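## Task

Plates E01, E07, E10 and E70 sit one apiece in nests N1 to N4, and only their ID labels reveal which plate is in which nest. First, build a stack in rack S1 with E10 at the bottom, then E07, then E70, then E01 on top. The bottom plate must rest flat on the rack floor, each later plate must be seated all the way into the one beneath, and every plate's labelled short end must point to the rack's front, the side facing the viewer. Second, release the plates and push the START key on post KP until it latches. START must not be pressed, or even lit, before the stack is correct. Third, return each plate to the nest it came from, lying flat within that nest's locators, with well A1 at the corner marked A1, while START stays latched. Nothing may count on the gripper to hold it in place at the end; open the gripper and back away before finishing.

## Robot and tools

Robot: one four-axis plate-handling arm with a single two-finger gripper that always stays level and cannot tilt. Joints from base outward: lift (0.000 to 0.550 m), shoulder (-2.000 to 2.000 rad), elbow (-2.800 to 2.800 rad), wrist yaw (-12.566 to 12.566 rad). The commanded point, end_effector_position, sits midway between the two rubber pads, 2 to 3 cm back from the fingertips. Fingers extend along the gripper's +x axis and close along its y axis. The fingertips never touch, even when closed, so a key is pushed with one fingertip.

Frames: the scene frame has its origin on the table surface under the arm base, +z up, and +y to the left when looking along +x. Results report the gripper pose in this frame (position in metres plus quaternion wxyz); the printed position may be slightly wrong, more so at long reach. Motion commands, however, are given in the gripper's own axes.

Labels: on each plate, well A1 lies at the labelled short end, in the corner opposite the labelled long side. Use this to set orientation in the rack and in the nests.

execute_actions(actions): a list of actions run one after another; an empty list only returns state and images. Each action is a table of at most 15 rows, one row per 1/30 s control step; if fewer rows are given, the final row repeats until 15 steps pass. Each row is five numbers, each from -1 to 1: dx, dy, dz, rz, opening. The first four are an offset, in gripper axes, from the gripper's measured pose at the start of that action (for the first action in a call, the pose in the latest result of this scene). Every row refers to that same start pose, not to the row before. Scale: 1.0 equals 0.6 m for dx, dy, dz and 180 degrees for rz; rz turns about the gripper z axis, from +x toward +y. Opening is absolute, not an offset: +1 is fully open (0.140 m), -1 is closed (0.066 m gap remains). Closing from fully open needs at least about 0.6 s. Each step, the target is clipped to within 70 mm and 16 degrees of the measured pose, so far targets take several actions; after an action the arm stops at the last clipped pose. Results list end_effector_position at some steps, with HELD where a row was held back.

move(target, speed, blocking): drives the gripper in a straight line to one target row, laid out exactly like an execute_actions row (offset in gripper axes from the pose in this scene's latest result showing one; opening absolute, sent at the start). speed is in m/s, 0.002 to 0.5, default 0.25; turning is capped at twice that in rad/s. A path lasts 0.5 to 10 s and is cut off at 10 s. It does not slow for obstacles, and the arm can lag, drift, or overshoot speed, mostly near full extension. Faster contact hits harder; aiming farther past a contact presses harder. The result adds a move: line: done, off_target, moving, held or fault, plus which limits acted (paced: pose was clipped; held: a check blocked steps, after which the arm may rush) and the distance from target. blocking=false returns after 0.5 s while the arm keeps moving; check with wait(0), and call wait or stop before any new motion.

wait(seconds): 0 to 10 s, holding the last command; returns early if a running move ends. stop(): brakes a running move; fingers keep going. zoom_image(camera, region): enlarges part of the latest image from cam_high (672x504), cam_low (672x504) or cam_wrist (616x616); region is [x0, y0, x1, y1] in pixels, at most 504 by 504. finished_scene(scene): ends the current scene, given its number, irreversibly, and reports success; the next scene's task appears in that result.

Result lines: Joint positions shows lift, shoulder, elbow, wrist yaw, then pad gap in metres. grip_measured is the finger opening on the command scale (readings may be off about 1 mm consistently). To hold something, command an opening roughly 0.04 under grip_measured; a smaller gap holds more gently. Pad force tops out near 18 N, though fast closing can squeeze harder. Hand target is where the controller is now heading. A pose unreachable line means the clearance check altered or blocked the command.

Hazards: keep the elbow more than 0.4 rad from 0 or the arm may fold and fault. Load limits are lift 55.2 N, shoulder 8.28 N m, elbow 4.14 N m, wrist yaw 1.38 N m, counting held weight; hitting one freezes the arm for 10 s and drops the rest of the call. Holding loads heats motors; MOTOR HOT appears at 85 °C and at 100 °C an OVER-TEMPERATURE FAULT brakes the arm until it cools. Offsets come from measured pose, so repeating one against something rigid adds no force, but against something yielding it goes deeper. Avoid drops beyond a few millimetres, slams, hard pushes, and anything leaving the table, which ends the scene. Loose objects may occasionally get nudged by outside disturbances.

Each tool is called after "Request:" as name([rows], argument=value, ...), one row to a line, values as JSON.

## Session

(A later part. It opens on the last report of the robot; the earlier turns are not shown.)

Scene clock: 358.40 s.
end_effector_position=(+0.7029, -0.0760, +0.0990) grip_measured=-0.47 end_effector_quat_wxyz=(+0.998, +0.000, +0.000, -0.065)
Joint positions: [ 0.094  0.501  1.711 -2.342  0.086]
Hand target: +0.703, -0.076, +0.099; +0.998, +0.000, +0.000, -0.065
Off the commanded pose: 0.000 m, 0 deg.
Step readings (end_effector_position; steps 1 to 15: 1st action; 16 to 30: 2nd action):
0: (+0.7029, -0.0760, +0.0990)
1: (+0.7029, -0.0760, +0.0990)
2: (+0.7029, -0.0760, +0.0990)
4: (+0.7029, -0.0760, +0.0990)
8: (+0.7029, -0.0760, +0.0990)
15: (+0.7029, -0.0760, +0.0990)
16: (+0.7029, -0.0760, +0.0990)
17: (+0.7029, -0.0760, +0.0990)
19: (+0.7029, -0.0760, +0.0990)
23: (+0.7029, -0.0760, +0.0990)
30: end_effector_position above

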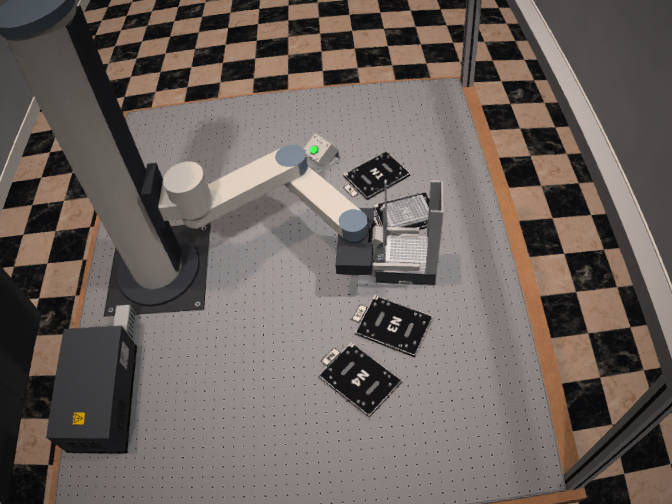

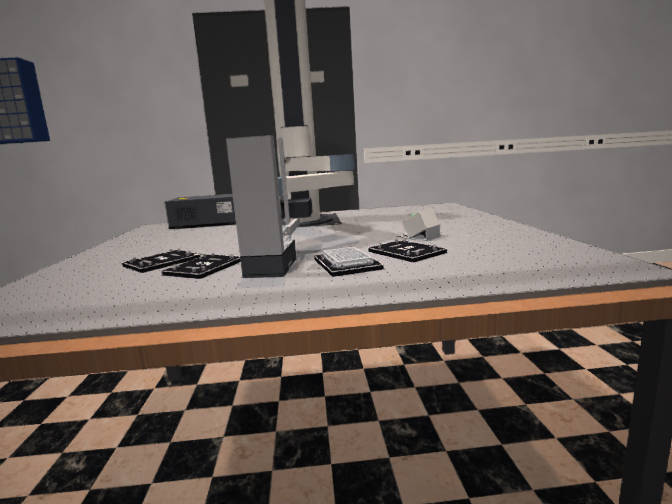

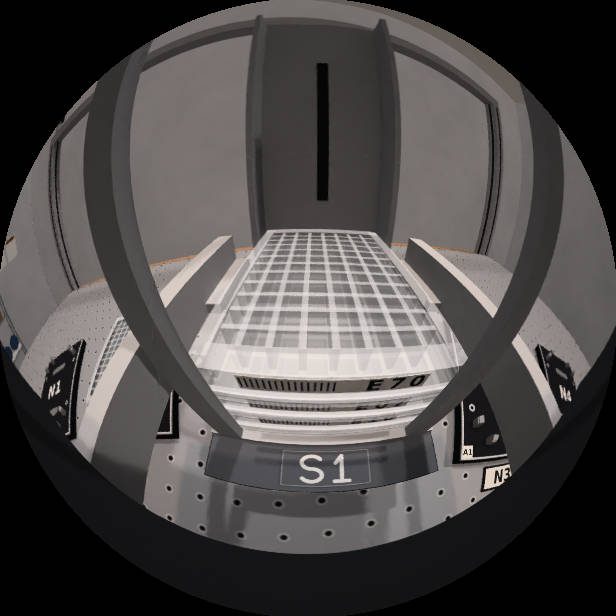

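Request:
execute_actions([
  [[0,0,0,0,-0.38]],
  [[0,0,0,0,-0.51]],
])

Request:
move(target=[0,0.0004,0.4183,0,-0.51], speed=0.2)

Request:
move(target=[-0.1925,-0.5399,0,-0.1983,-0.51])

Request:
move(target=[0,0,-0.485,0,-0.51])

Request:
move(target=[0,0,-0.024,0,-0.51], speed=0.015)

Request:
move(target=[0,0,0,0,0.1])

Request:
move(target=[-0.15,0,0.08,0,0.1])

Request:
move(target=[-0.2523,0.3753,0,0.1988,0.1])

Request:
move(target=[0.3,0,-0.011,0,0.1])

Scene clock: 377.37 s.
end_effector_position=(+0.7032, -0.0760, +0.0860) grip_measured=-0.47 end_effector_quat_wxyz=(+0.998, +0.000, +0.000, -0.065)
Joint positions: [ 0.081  0.501  1.712 -2.344  0.086]
Hand target: +0.703, -0.076, +0.086; +0.998, +0.000, +0.000, -0.065
Off the commanded pose: 0.000 m, 0 deg.
Step readings (end_effector_position; steps 1 to 15: 1st action; 16 to 30: 2nd action):
0: (+0.7032, -0.0760, +0.0860)
1: (+0.7032, -0.0760, +0.0860)
2: (+0.7032, -0.0760, +0.0860)
4: (+0.7032, -0.0760, +0.0860)
8: (+0.7032, -0.0760, +0.0860)
15: (+0.7032, -0.0760, +0.0860)
16: (+0.7032, -0.0760, +0.0860)
17: (+0.7032, -0.0760, +0.0860)
19: (+0.7032, -0.0760, +0.0860)
23: (+0.7032, -0.0760, +0.0860)
30: end_effector_position above

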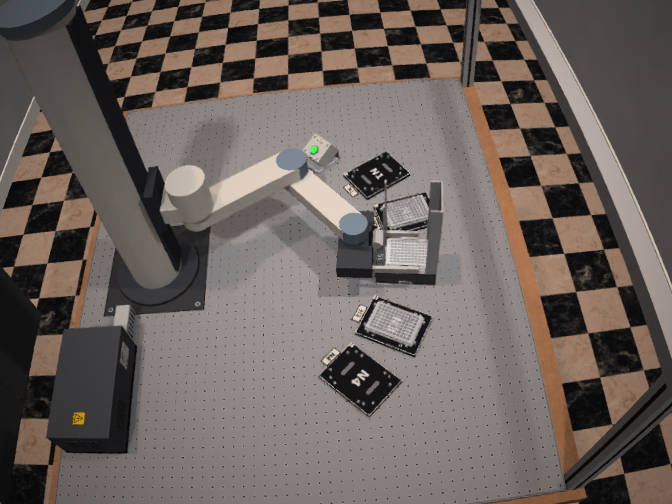

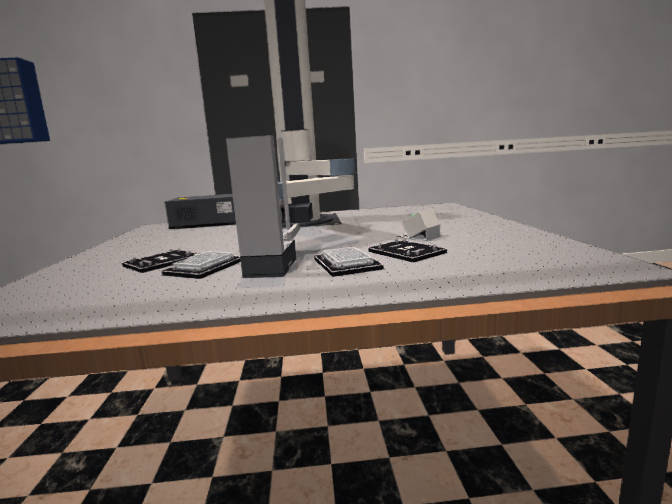

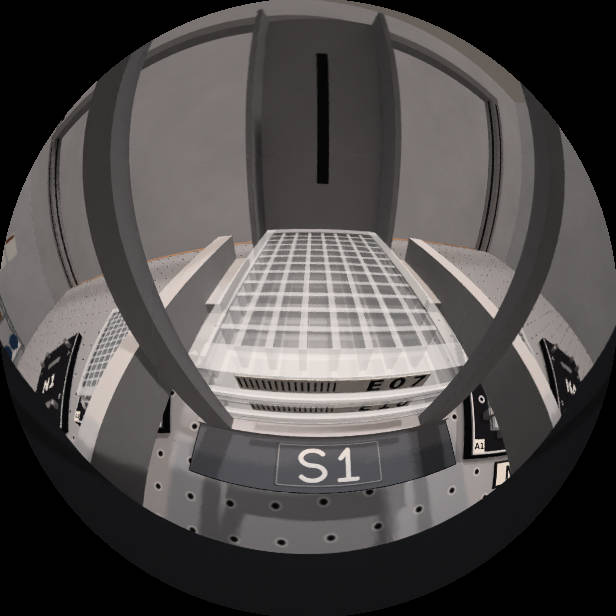

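Scene clock: 379.03 s.
end_effector_position=(+0.7032, -0.0758, +0.3370) grip_measured=-0.47 end_effector_quat_wxyz=(+0.998, +0.000, +0.000, -0.065)
Joint positions: [ 0.332  0.501  1.712 -2.344  0.086]
Hand target: +0.703, -0.076, +0.337; +0.998, +0.000, +0.000, -0.065
Off the commanded pose: 0.000 m, 0 deg.
move: done

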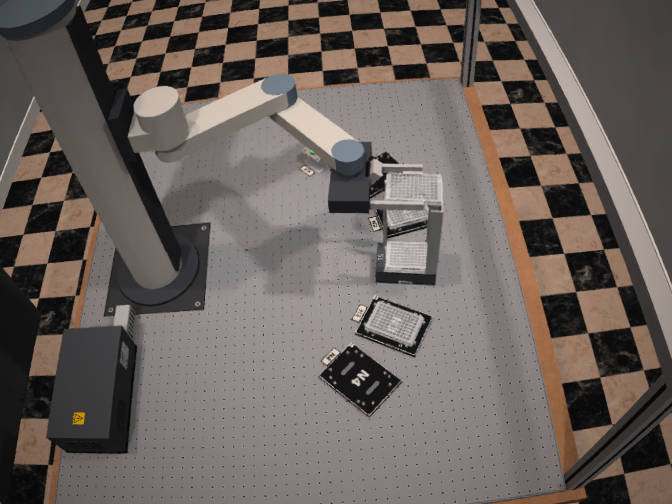

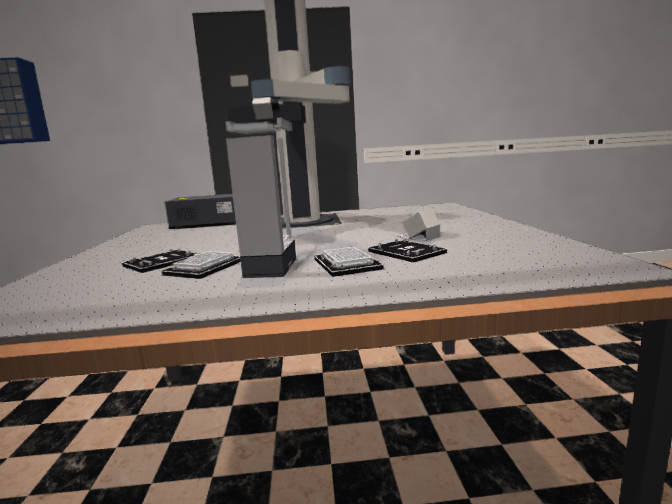

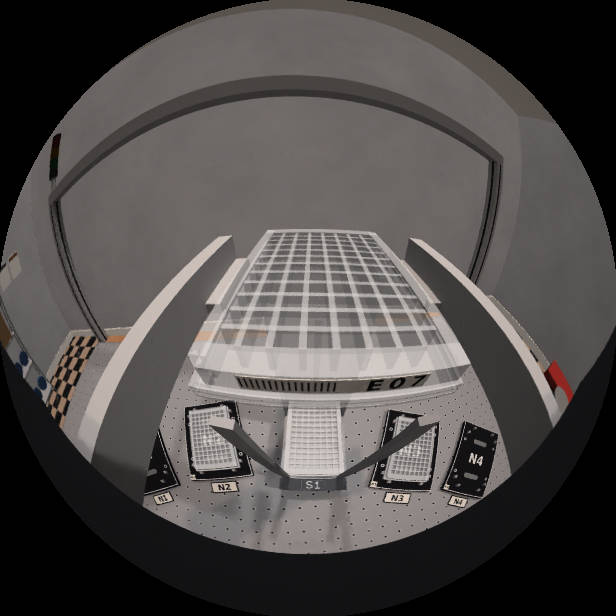

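Scene clock: 380.83 s.
end_effector_position=(+0.5462, -0.3819, +0.3370) grip_measured=-0.47 end_effector_quat_wxyz=(+0.930, +0.000, +0.000, -0.368)
Joint positions: [ 0.332 -0.166  1.708 -2.296  0.086]
Hand target: +0.546, -0.382, +0.337; +0.930, +0.000, +0.000, -0.368
Off the commanded pose: 0.000 m, 0 deg.
move: done

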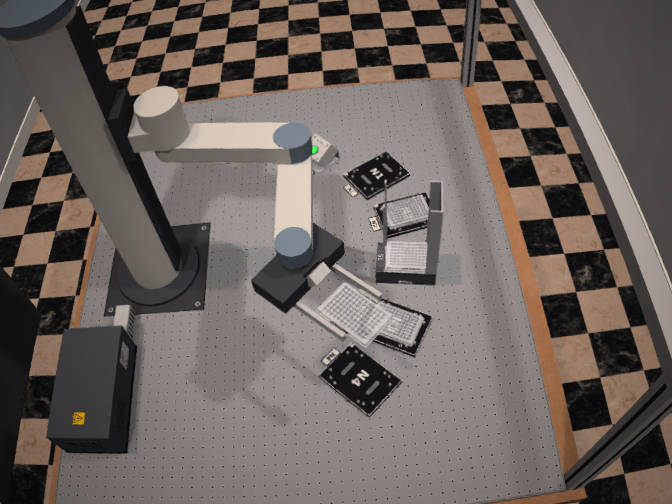

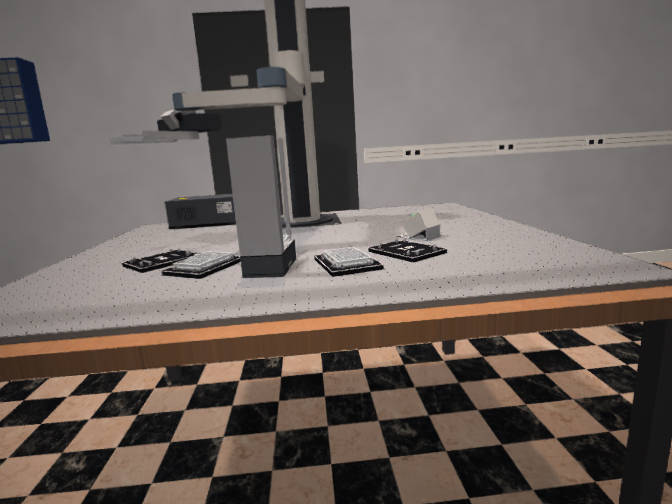

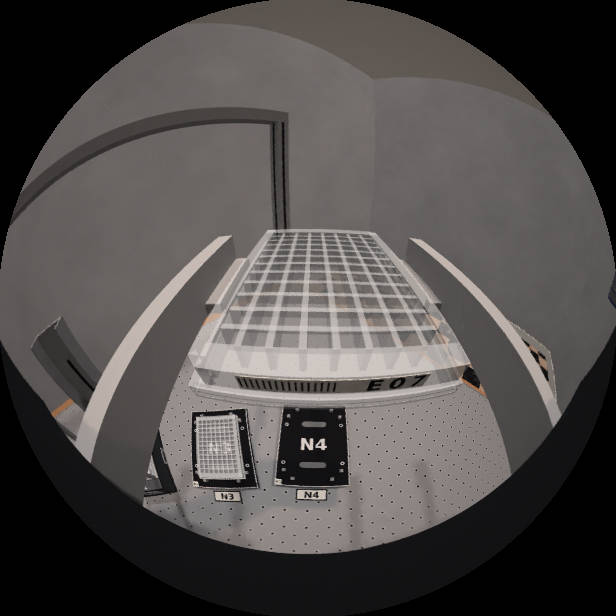

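Scene clock: 382.40 s.
end_effector_position=(+0.5462, -0.3819, +0.0460) grip_measured=-0.47 end_effector_quat_wxyz=(+0.930, +0.000, +0.000, -0.368)
Joint positions: [ 0.041 -0.166  1.707 -2.296  0.086]
Hand target: +0.546, -0.382, +0.046; +0.930, +0.000, +0.000, -0.368
Off the commanded pose: 0.000 m, 0 deg.
move: done

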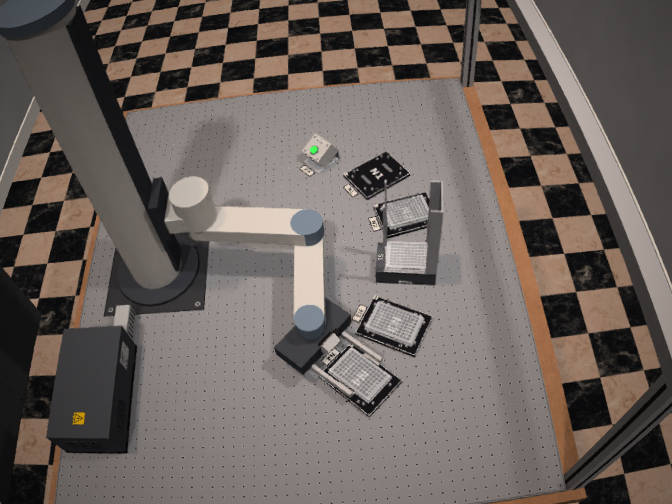

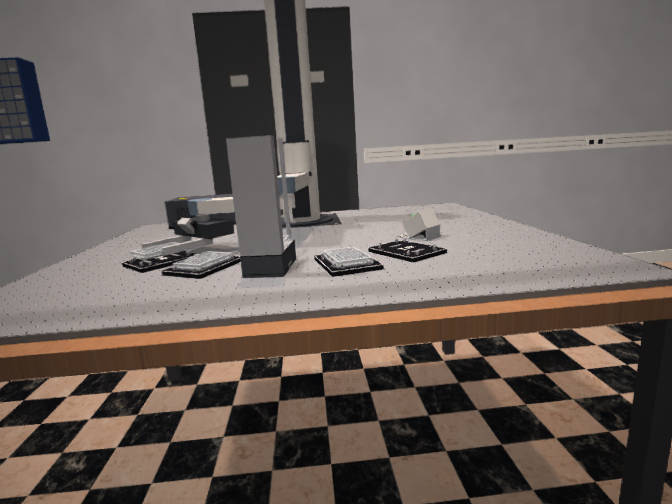

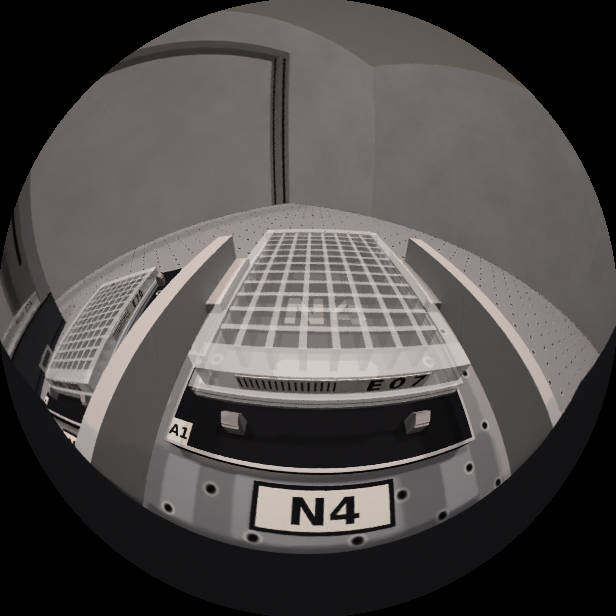

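Scene clock: 383.57 s.
end_effector_position=(+0.5461, -0.3820, +0.0316) grip_measured=-0.47 end_effector_quat_wxyz=(+0.930, +0.000, +0.000, -0.368)
Joint positions: [ 0.027 -0.166  1.707 -2.296  0.086]
Hand target: +0.546, -0.382, +0.032; +0.930, +0.000, +0.000, -0.368
Off the commanded pose: 0.000 m, 0 deg.
move: done

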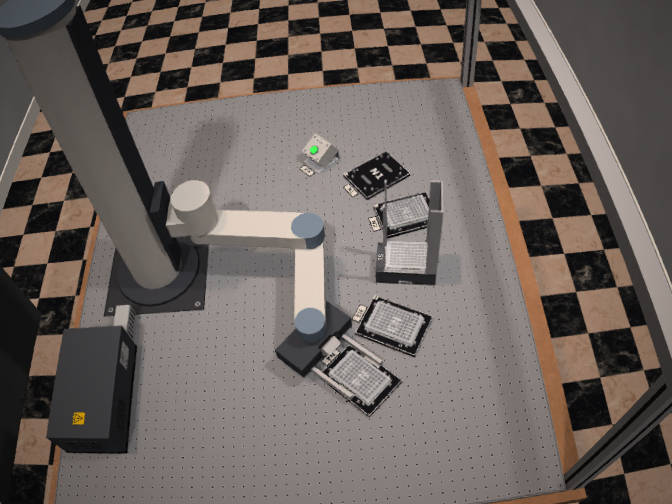

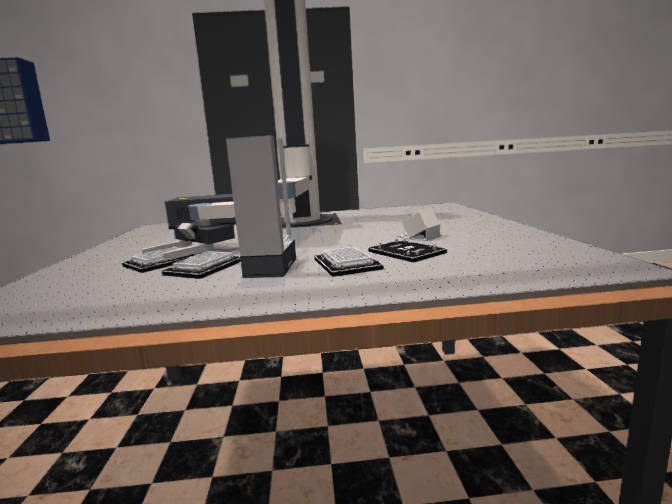

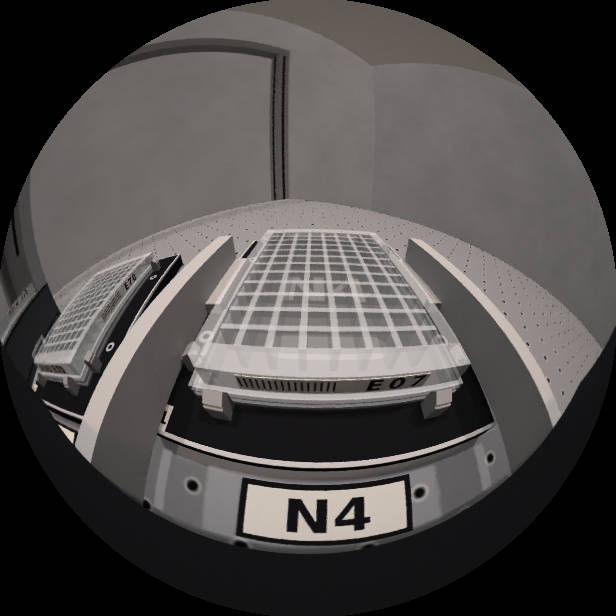

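Scene clock: 384.07 s.
end_effector_position=(+0.5461, -0.3820, +0.0316) grip_measured=+0.10 end_effector_quat_wxyz=(+0.930, +0.000, +0.000, -0.368)
Joint positions: [ 0.027 -0.166  1.707 -2.296  0.107]
Hand target: +0.546, -0.382, +0.032; +0.930, +0.000, +0.000, -0.368
Off the commanded pose: 0.000 m, 0 deg.
move: done

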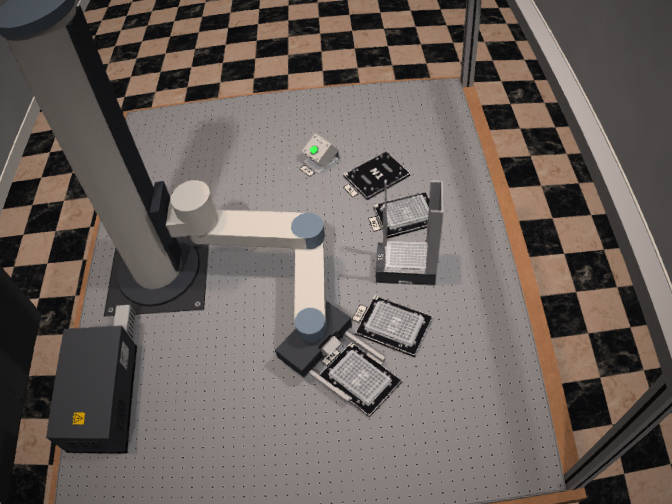

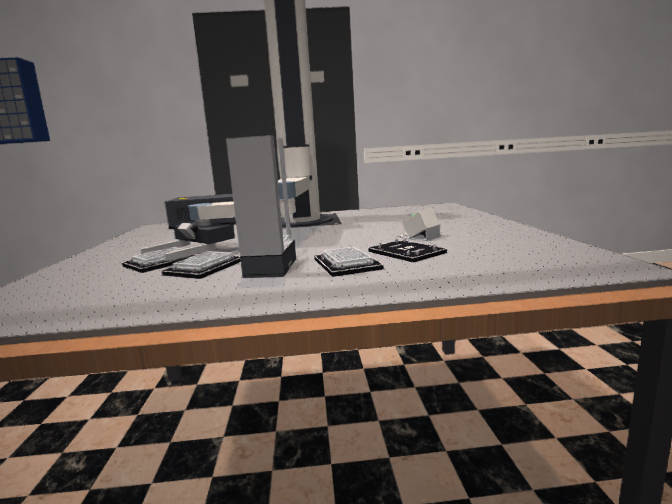

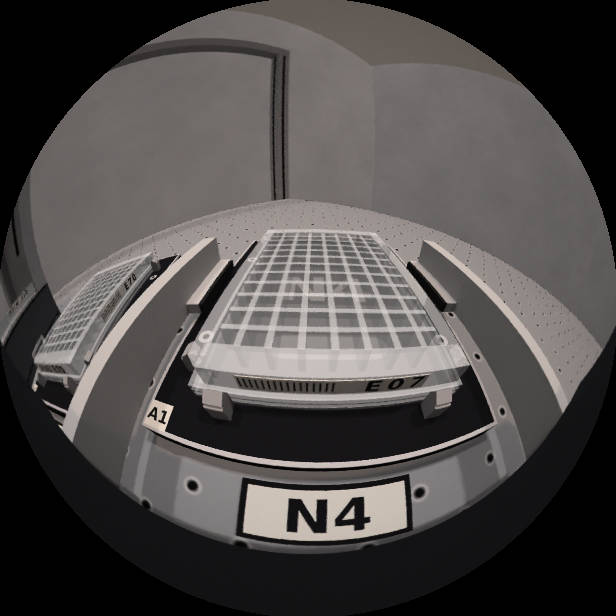

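Scene clock: 384.87 s.
end_effector_position=(+0.4805, -0.3204, +0.0796) grip_measured=+0.10 end_effector_quat_wxyz=(+0.930, +0.000, +0.000, -0.369)
Joint positions: [ 0.075  0.011  1.236 -2.002  0.107]
Hand target: +0.481, -0.320, +0.080; +0.930, +0.000, +0.000, -0.368
Off the commanded pose: 0.000 m, 0 deg.
move: done

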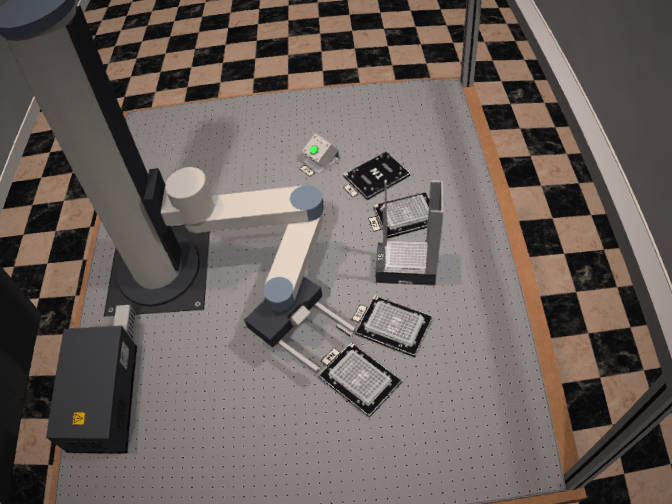

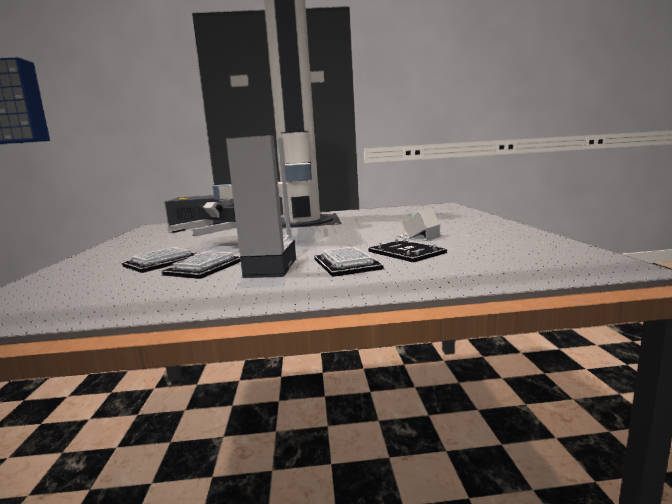

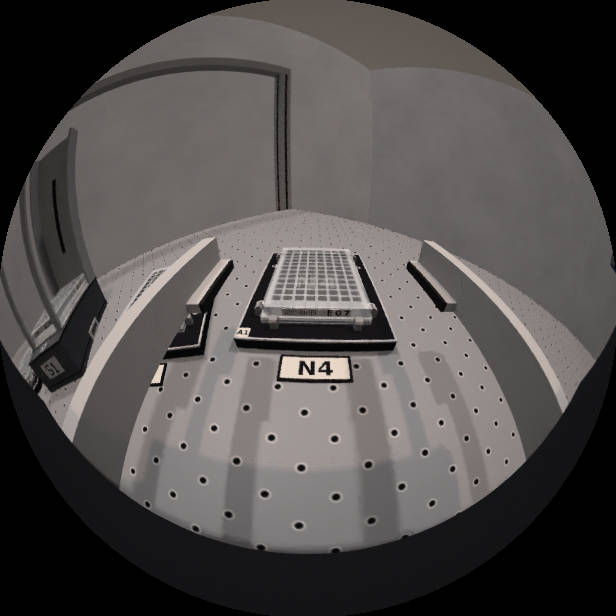

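Scene clock: 386.53 s.
end_effector_position=(+0.5247, -0.0525, +0.0796) grip_measured=+0.10 end_effector_quat_wxyz=(+0.998, +0.000, +0.000, -0.065)
Joint positions: [ 0.075  0.82   0.834 -1.784  0.107]
Hand target: +0.525, -0.053, +0.080; +0.998, +0.000, +0.000, -0.065
Off the commanded pose: 0.000 m, 0 deg.
move: done

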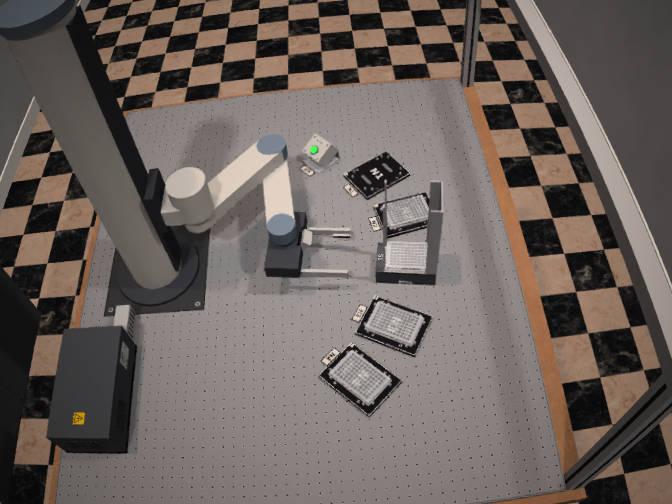

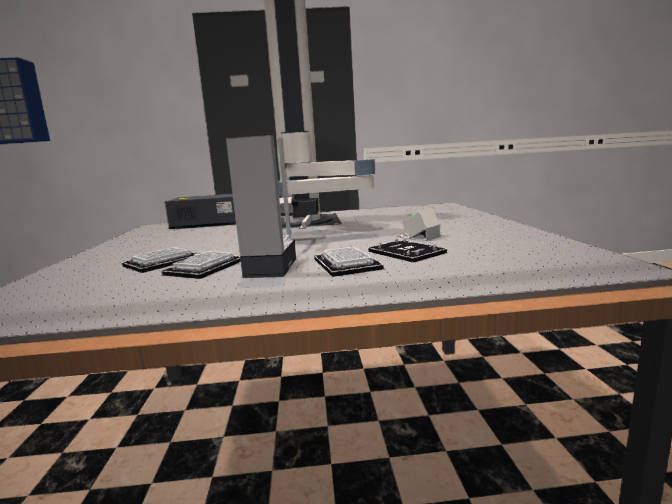

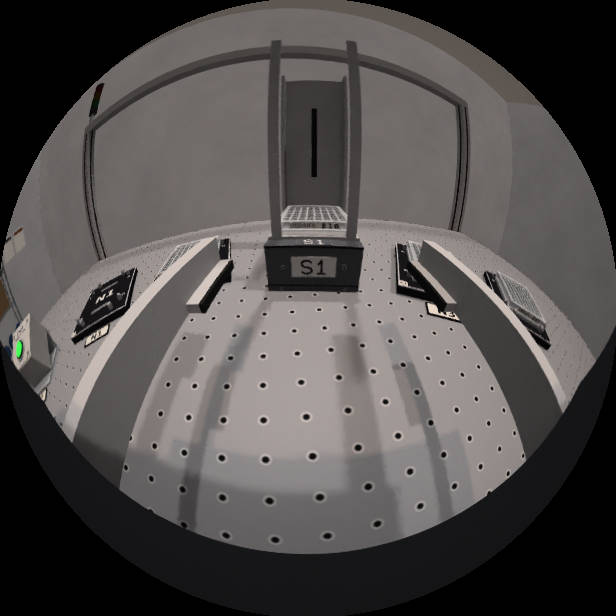

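Scene clock: 387.70 s.
end_effector_position=(+0.7032, -0.0759, +0.0730) grip_measured=+0.10 end_effector_quat_wxyz=(+0.998, +0.000, +0.000, -0.065)
Joint positions: [ 0.068  0.501  1.712 -2.343  0.107]
Hand target: +0.703, -0.076, +0.073; +0.998, +0.000, +0.000, -0.065
Off the commanded pose: 0.000 m, 0 deg.
move: done

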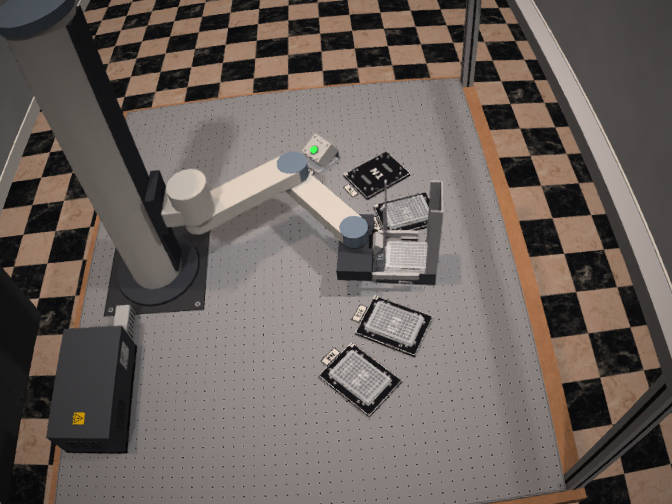

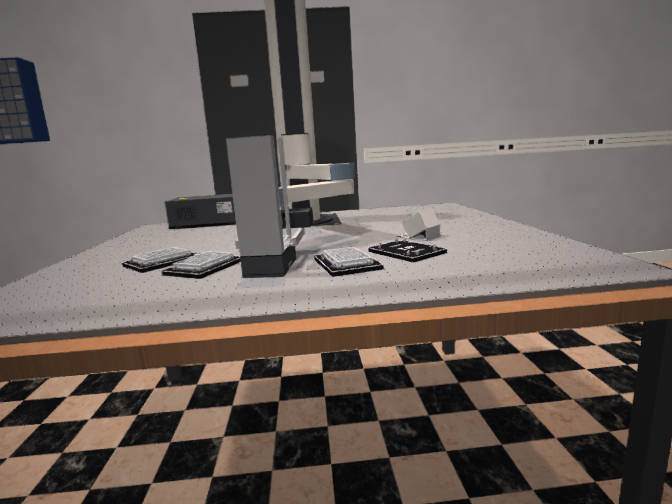

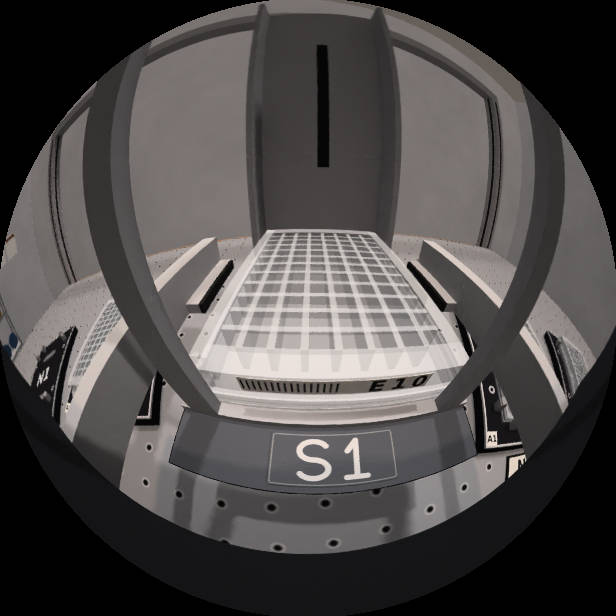

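Request:
execute_actions([
  [[0,0,0,0,-0.38]],
  [[0,0,0,0,-0.51]],
])

Request:
move(target=[0,0.0004,0.44,0,-0.51], speed=0.2)

Request:
move(target=[-0.1623,0.5565,0,0.2295,-0.51])

Request:
move(target=[0,0,-0.485,0,-0.51])

Scene clock: 393.17 s.
end_effector_position=(+0.7031, -0.0762, +0.0730) grip_measured=-0.48 end_effector_quat_wxyz=(+0.998, +0.000, +0.000, -0.065)
Joint positions: [ 0.068  0.5    1.712 -2.344  0.085]
Hand target: +0.703, -0.076, +0.073; +0.998, +0.000, +0.000, -0.065
Off the commanded pose: 0.000 m, 0 deg.
Step readings (end_effector_position; steps 1 to 15: 1st action; 16 to 30: 2nd action):
0: (+0.7032, -0.0759, +0.0730)
1: (+0.7032, -0.0759, +0.0730)
2: (+0.7032, -0.0759, +0.0730)
4: (+0.7032, -0.0759, +0.0730)
8: (+0.7032, -0.0759, +0.0730)
15: (+0.7032, -0.0759, +0.0730)
16: (+0.7032, -0.0759, +0.0730)
17: (+0.7031, -0.0762, +0.0730)
19: (+0.7031, -0.0762, +0.0730)
23: (+0.7031, -0.0762, +0.0730)
30: end_effector_position above

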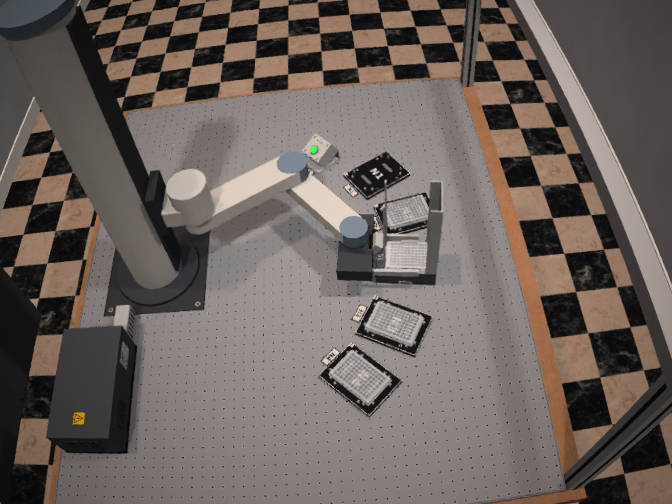

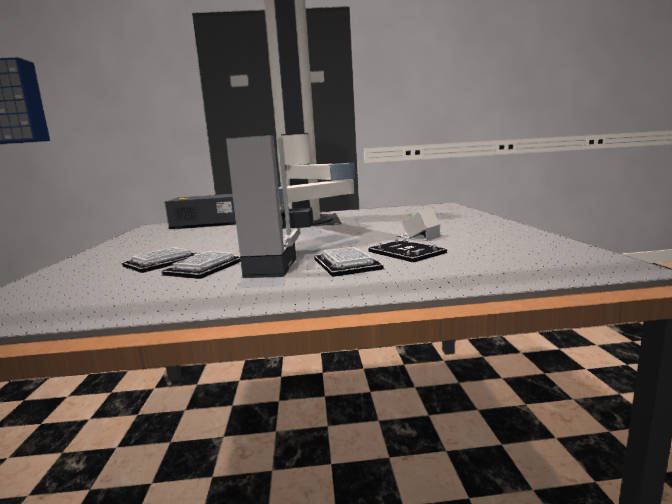

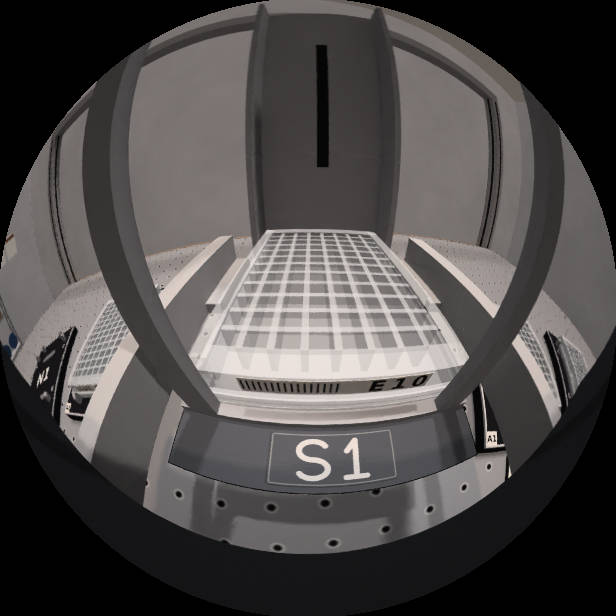

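Scene clock: 394.90 s.
end_effector_position=(+0.7032, -0.0760, +0.3370) grip_measured=-0.48 end_effector_quat_wxyz=(+0.998, +0.000, +0.000, -0.066)
Joint positions: [ 0.332  0.501  1.712 -2.344  0.085]
Hand target: +0.703, -0.076, +0.337; +0.998, +0.000, +0.000, -0.065
Off the commanded pose: 0.000 m, 0 deg.
move: done

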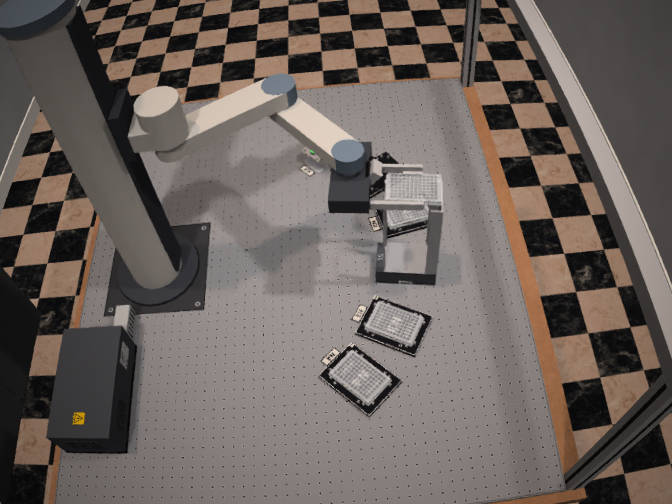

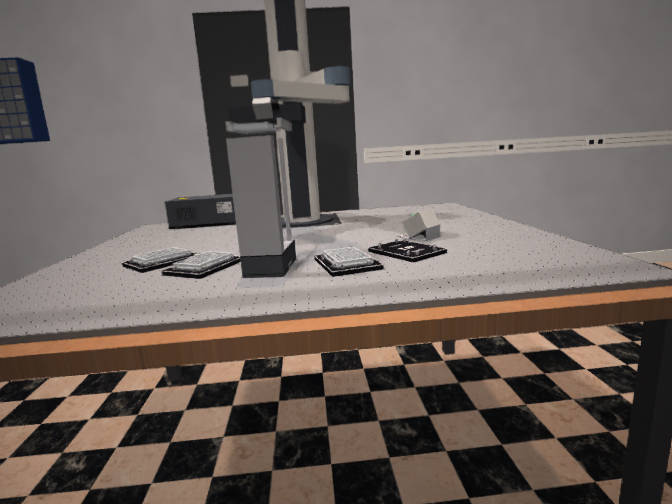

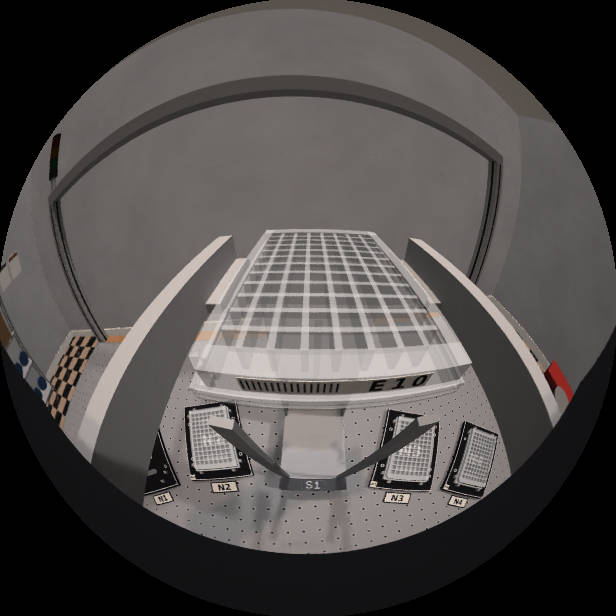

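Scene clock: 396.70 s.
end_effector_position=(+0.6503, +0.2680, +0.3370) grip_measured=-0.48 end_effector_quat_wxyz=(+0.957, +0.000, +0.000, +0.291)
Joint positions: [ 0.332  1.102  1.788 -2.3    0.085]
Hand target: +0.650, +0.268, +0.337; +0.957, +0.000, +0.000, +0.291
Off the commanded pose: 0.000 m, 0 deg.
move: done

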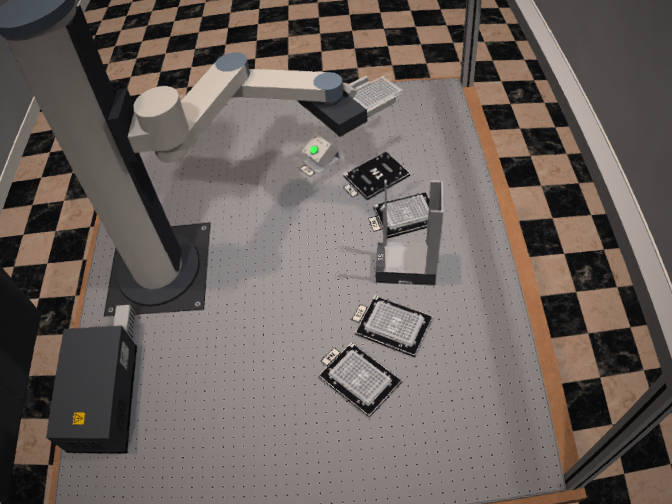

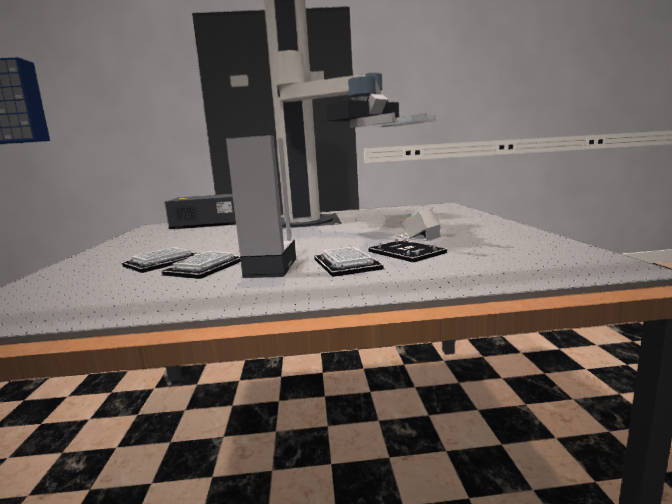

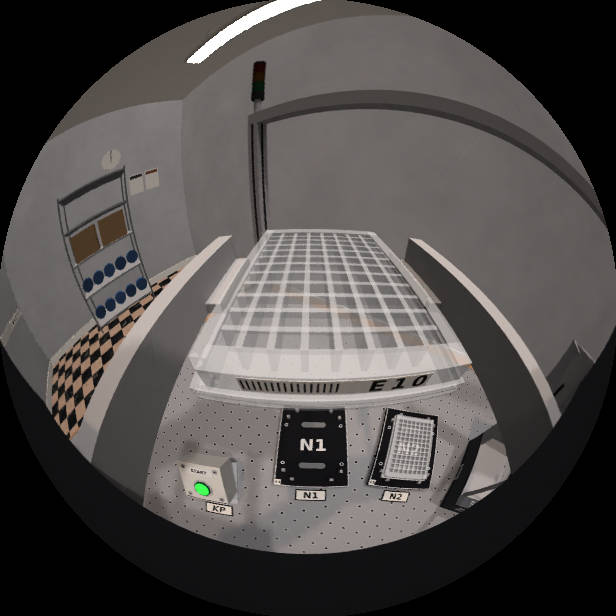

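Scene clock: 398.27 s.
end_effector_position=(+0.6503, +0.2680, +0.0460) grip_measured=-0.48 end_effector_quat_wxyz=(+0.957, +0.000, +0.000, +0.291)
Joint positions: [ 0.041  1.102  1.788 -2.3    0.085]
Hand target: +0.650, +0.268, +0.046; +0.957, +0.000, +0.000, +0.291
Off the commanded pose: 0.000 m, 0 deg.
move: done

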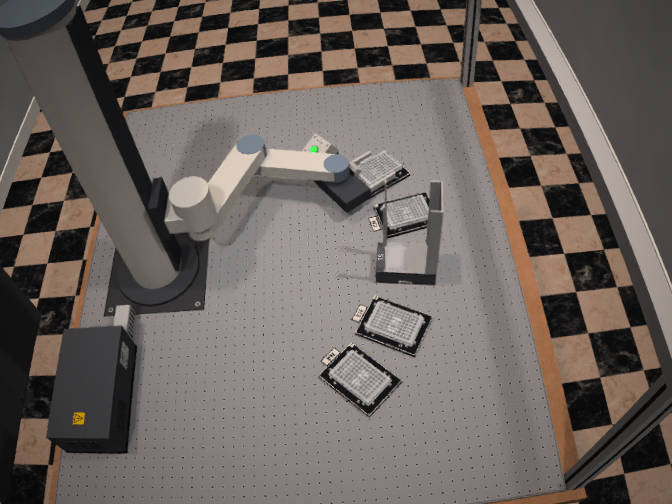

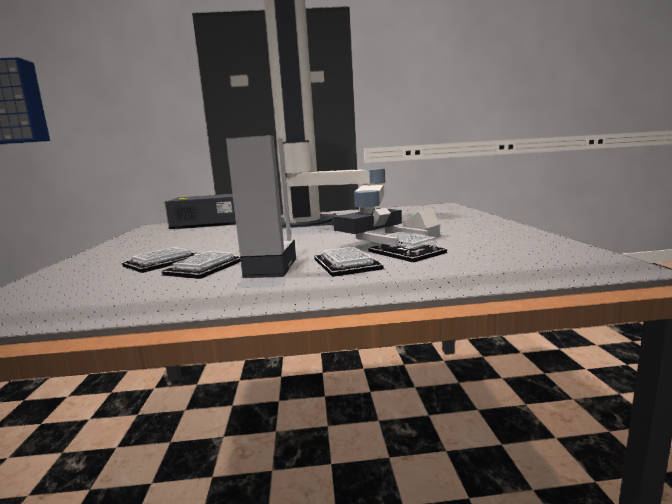

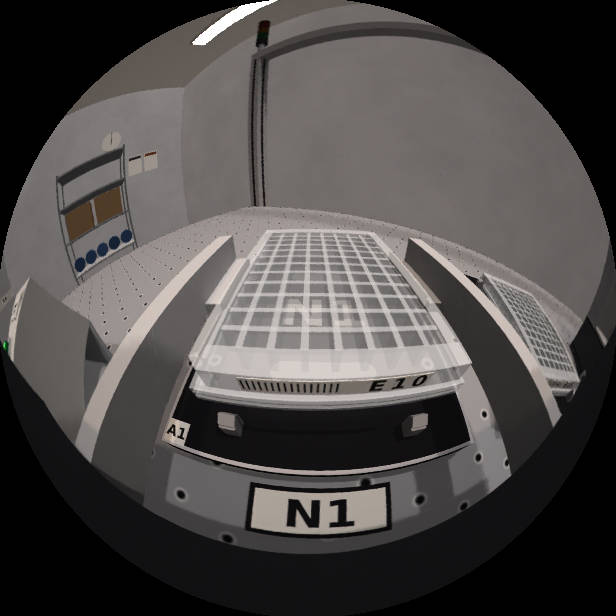

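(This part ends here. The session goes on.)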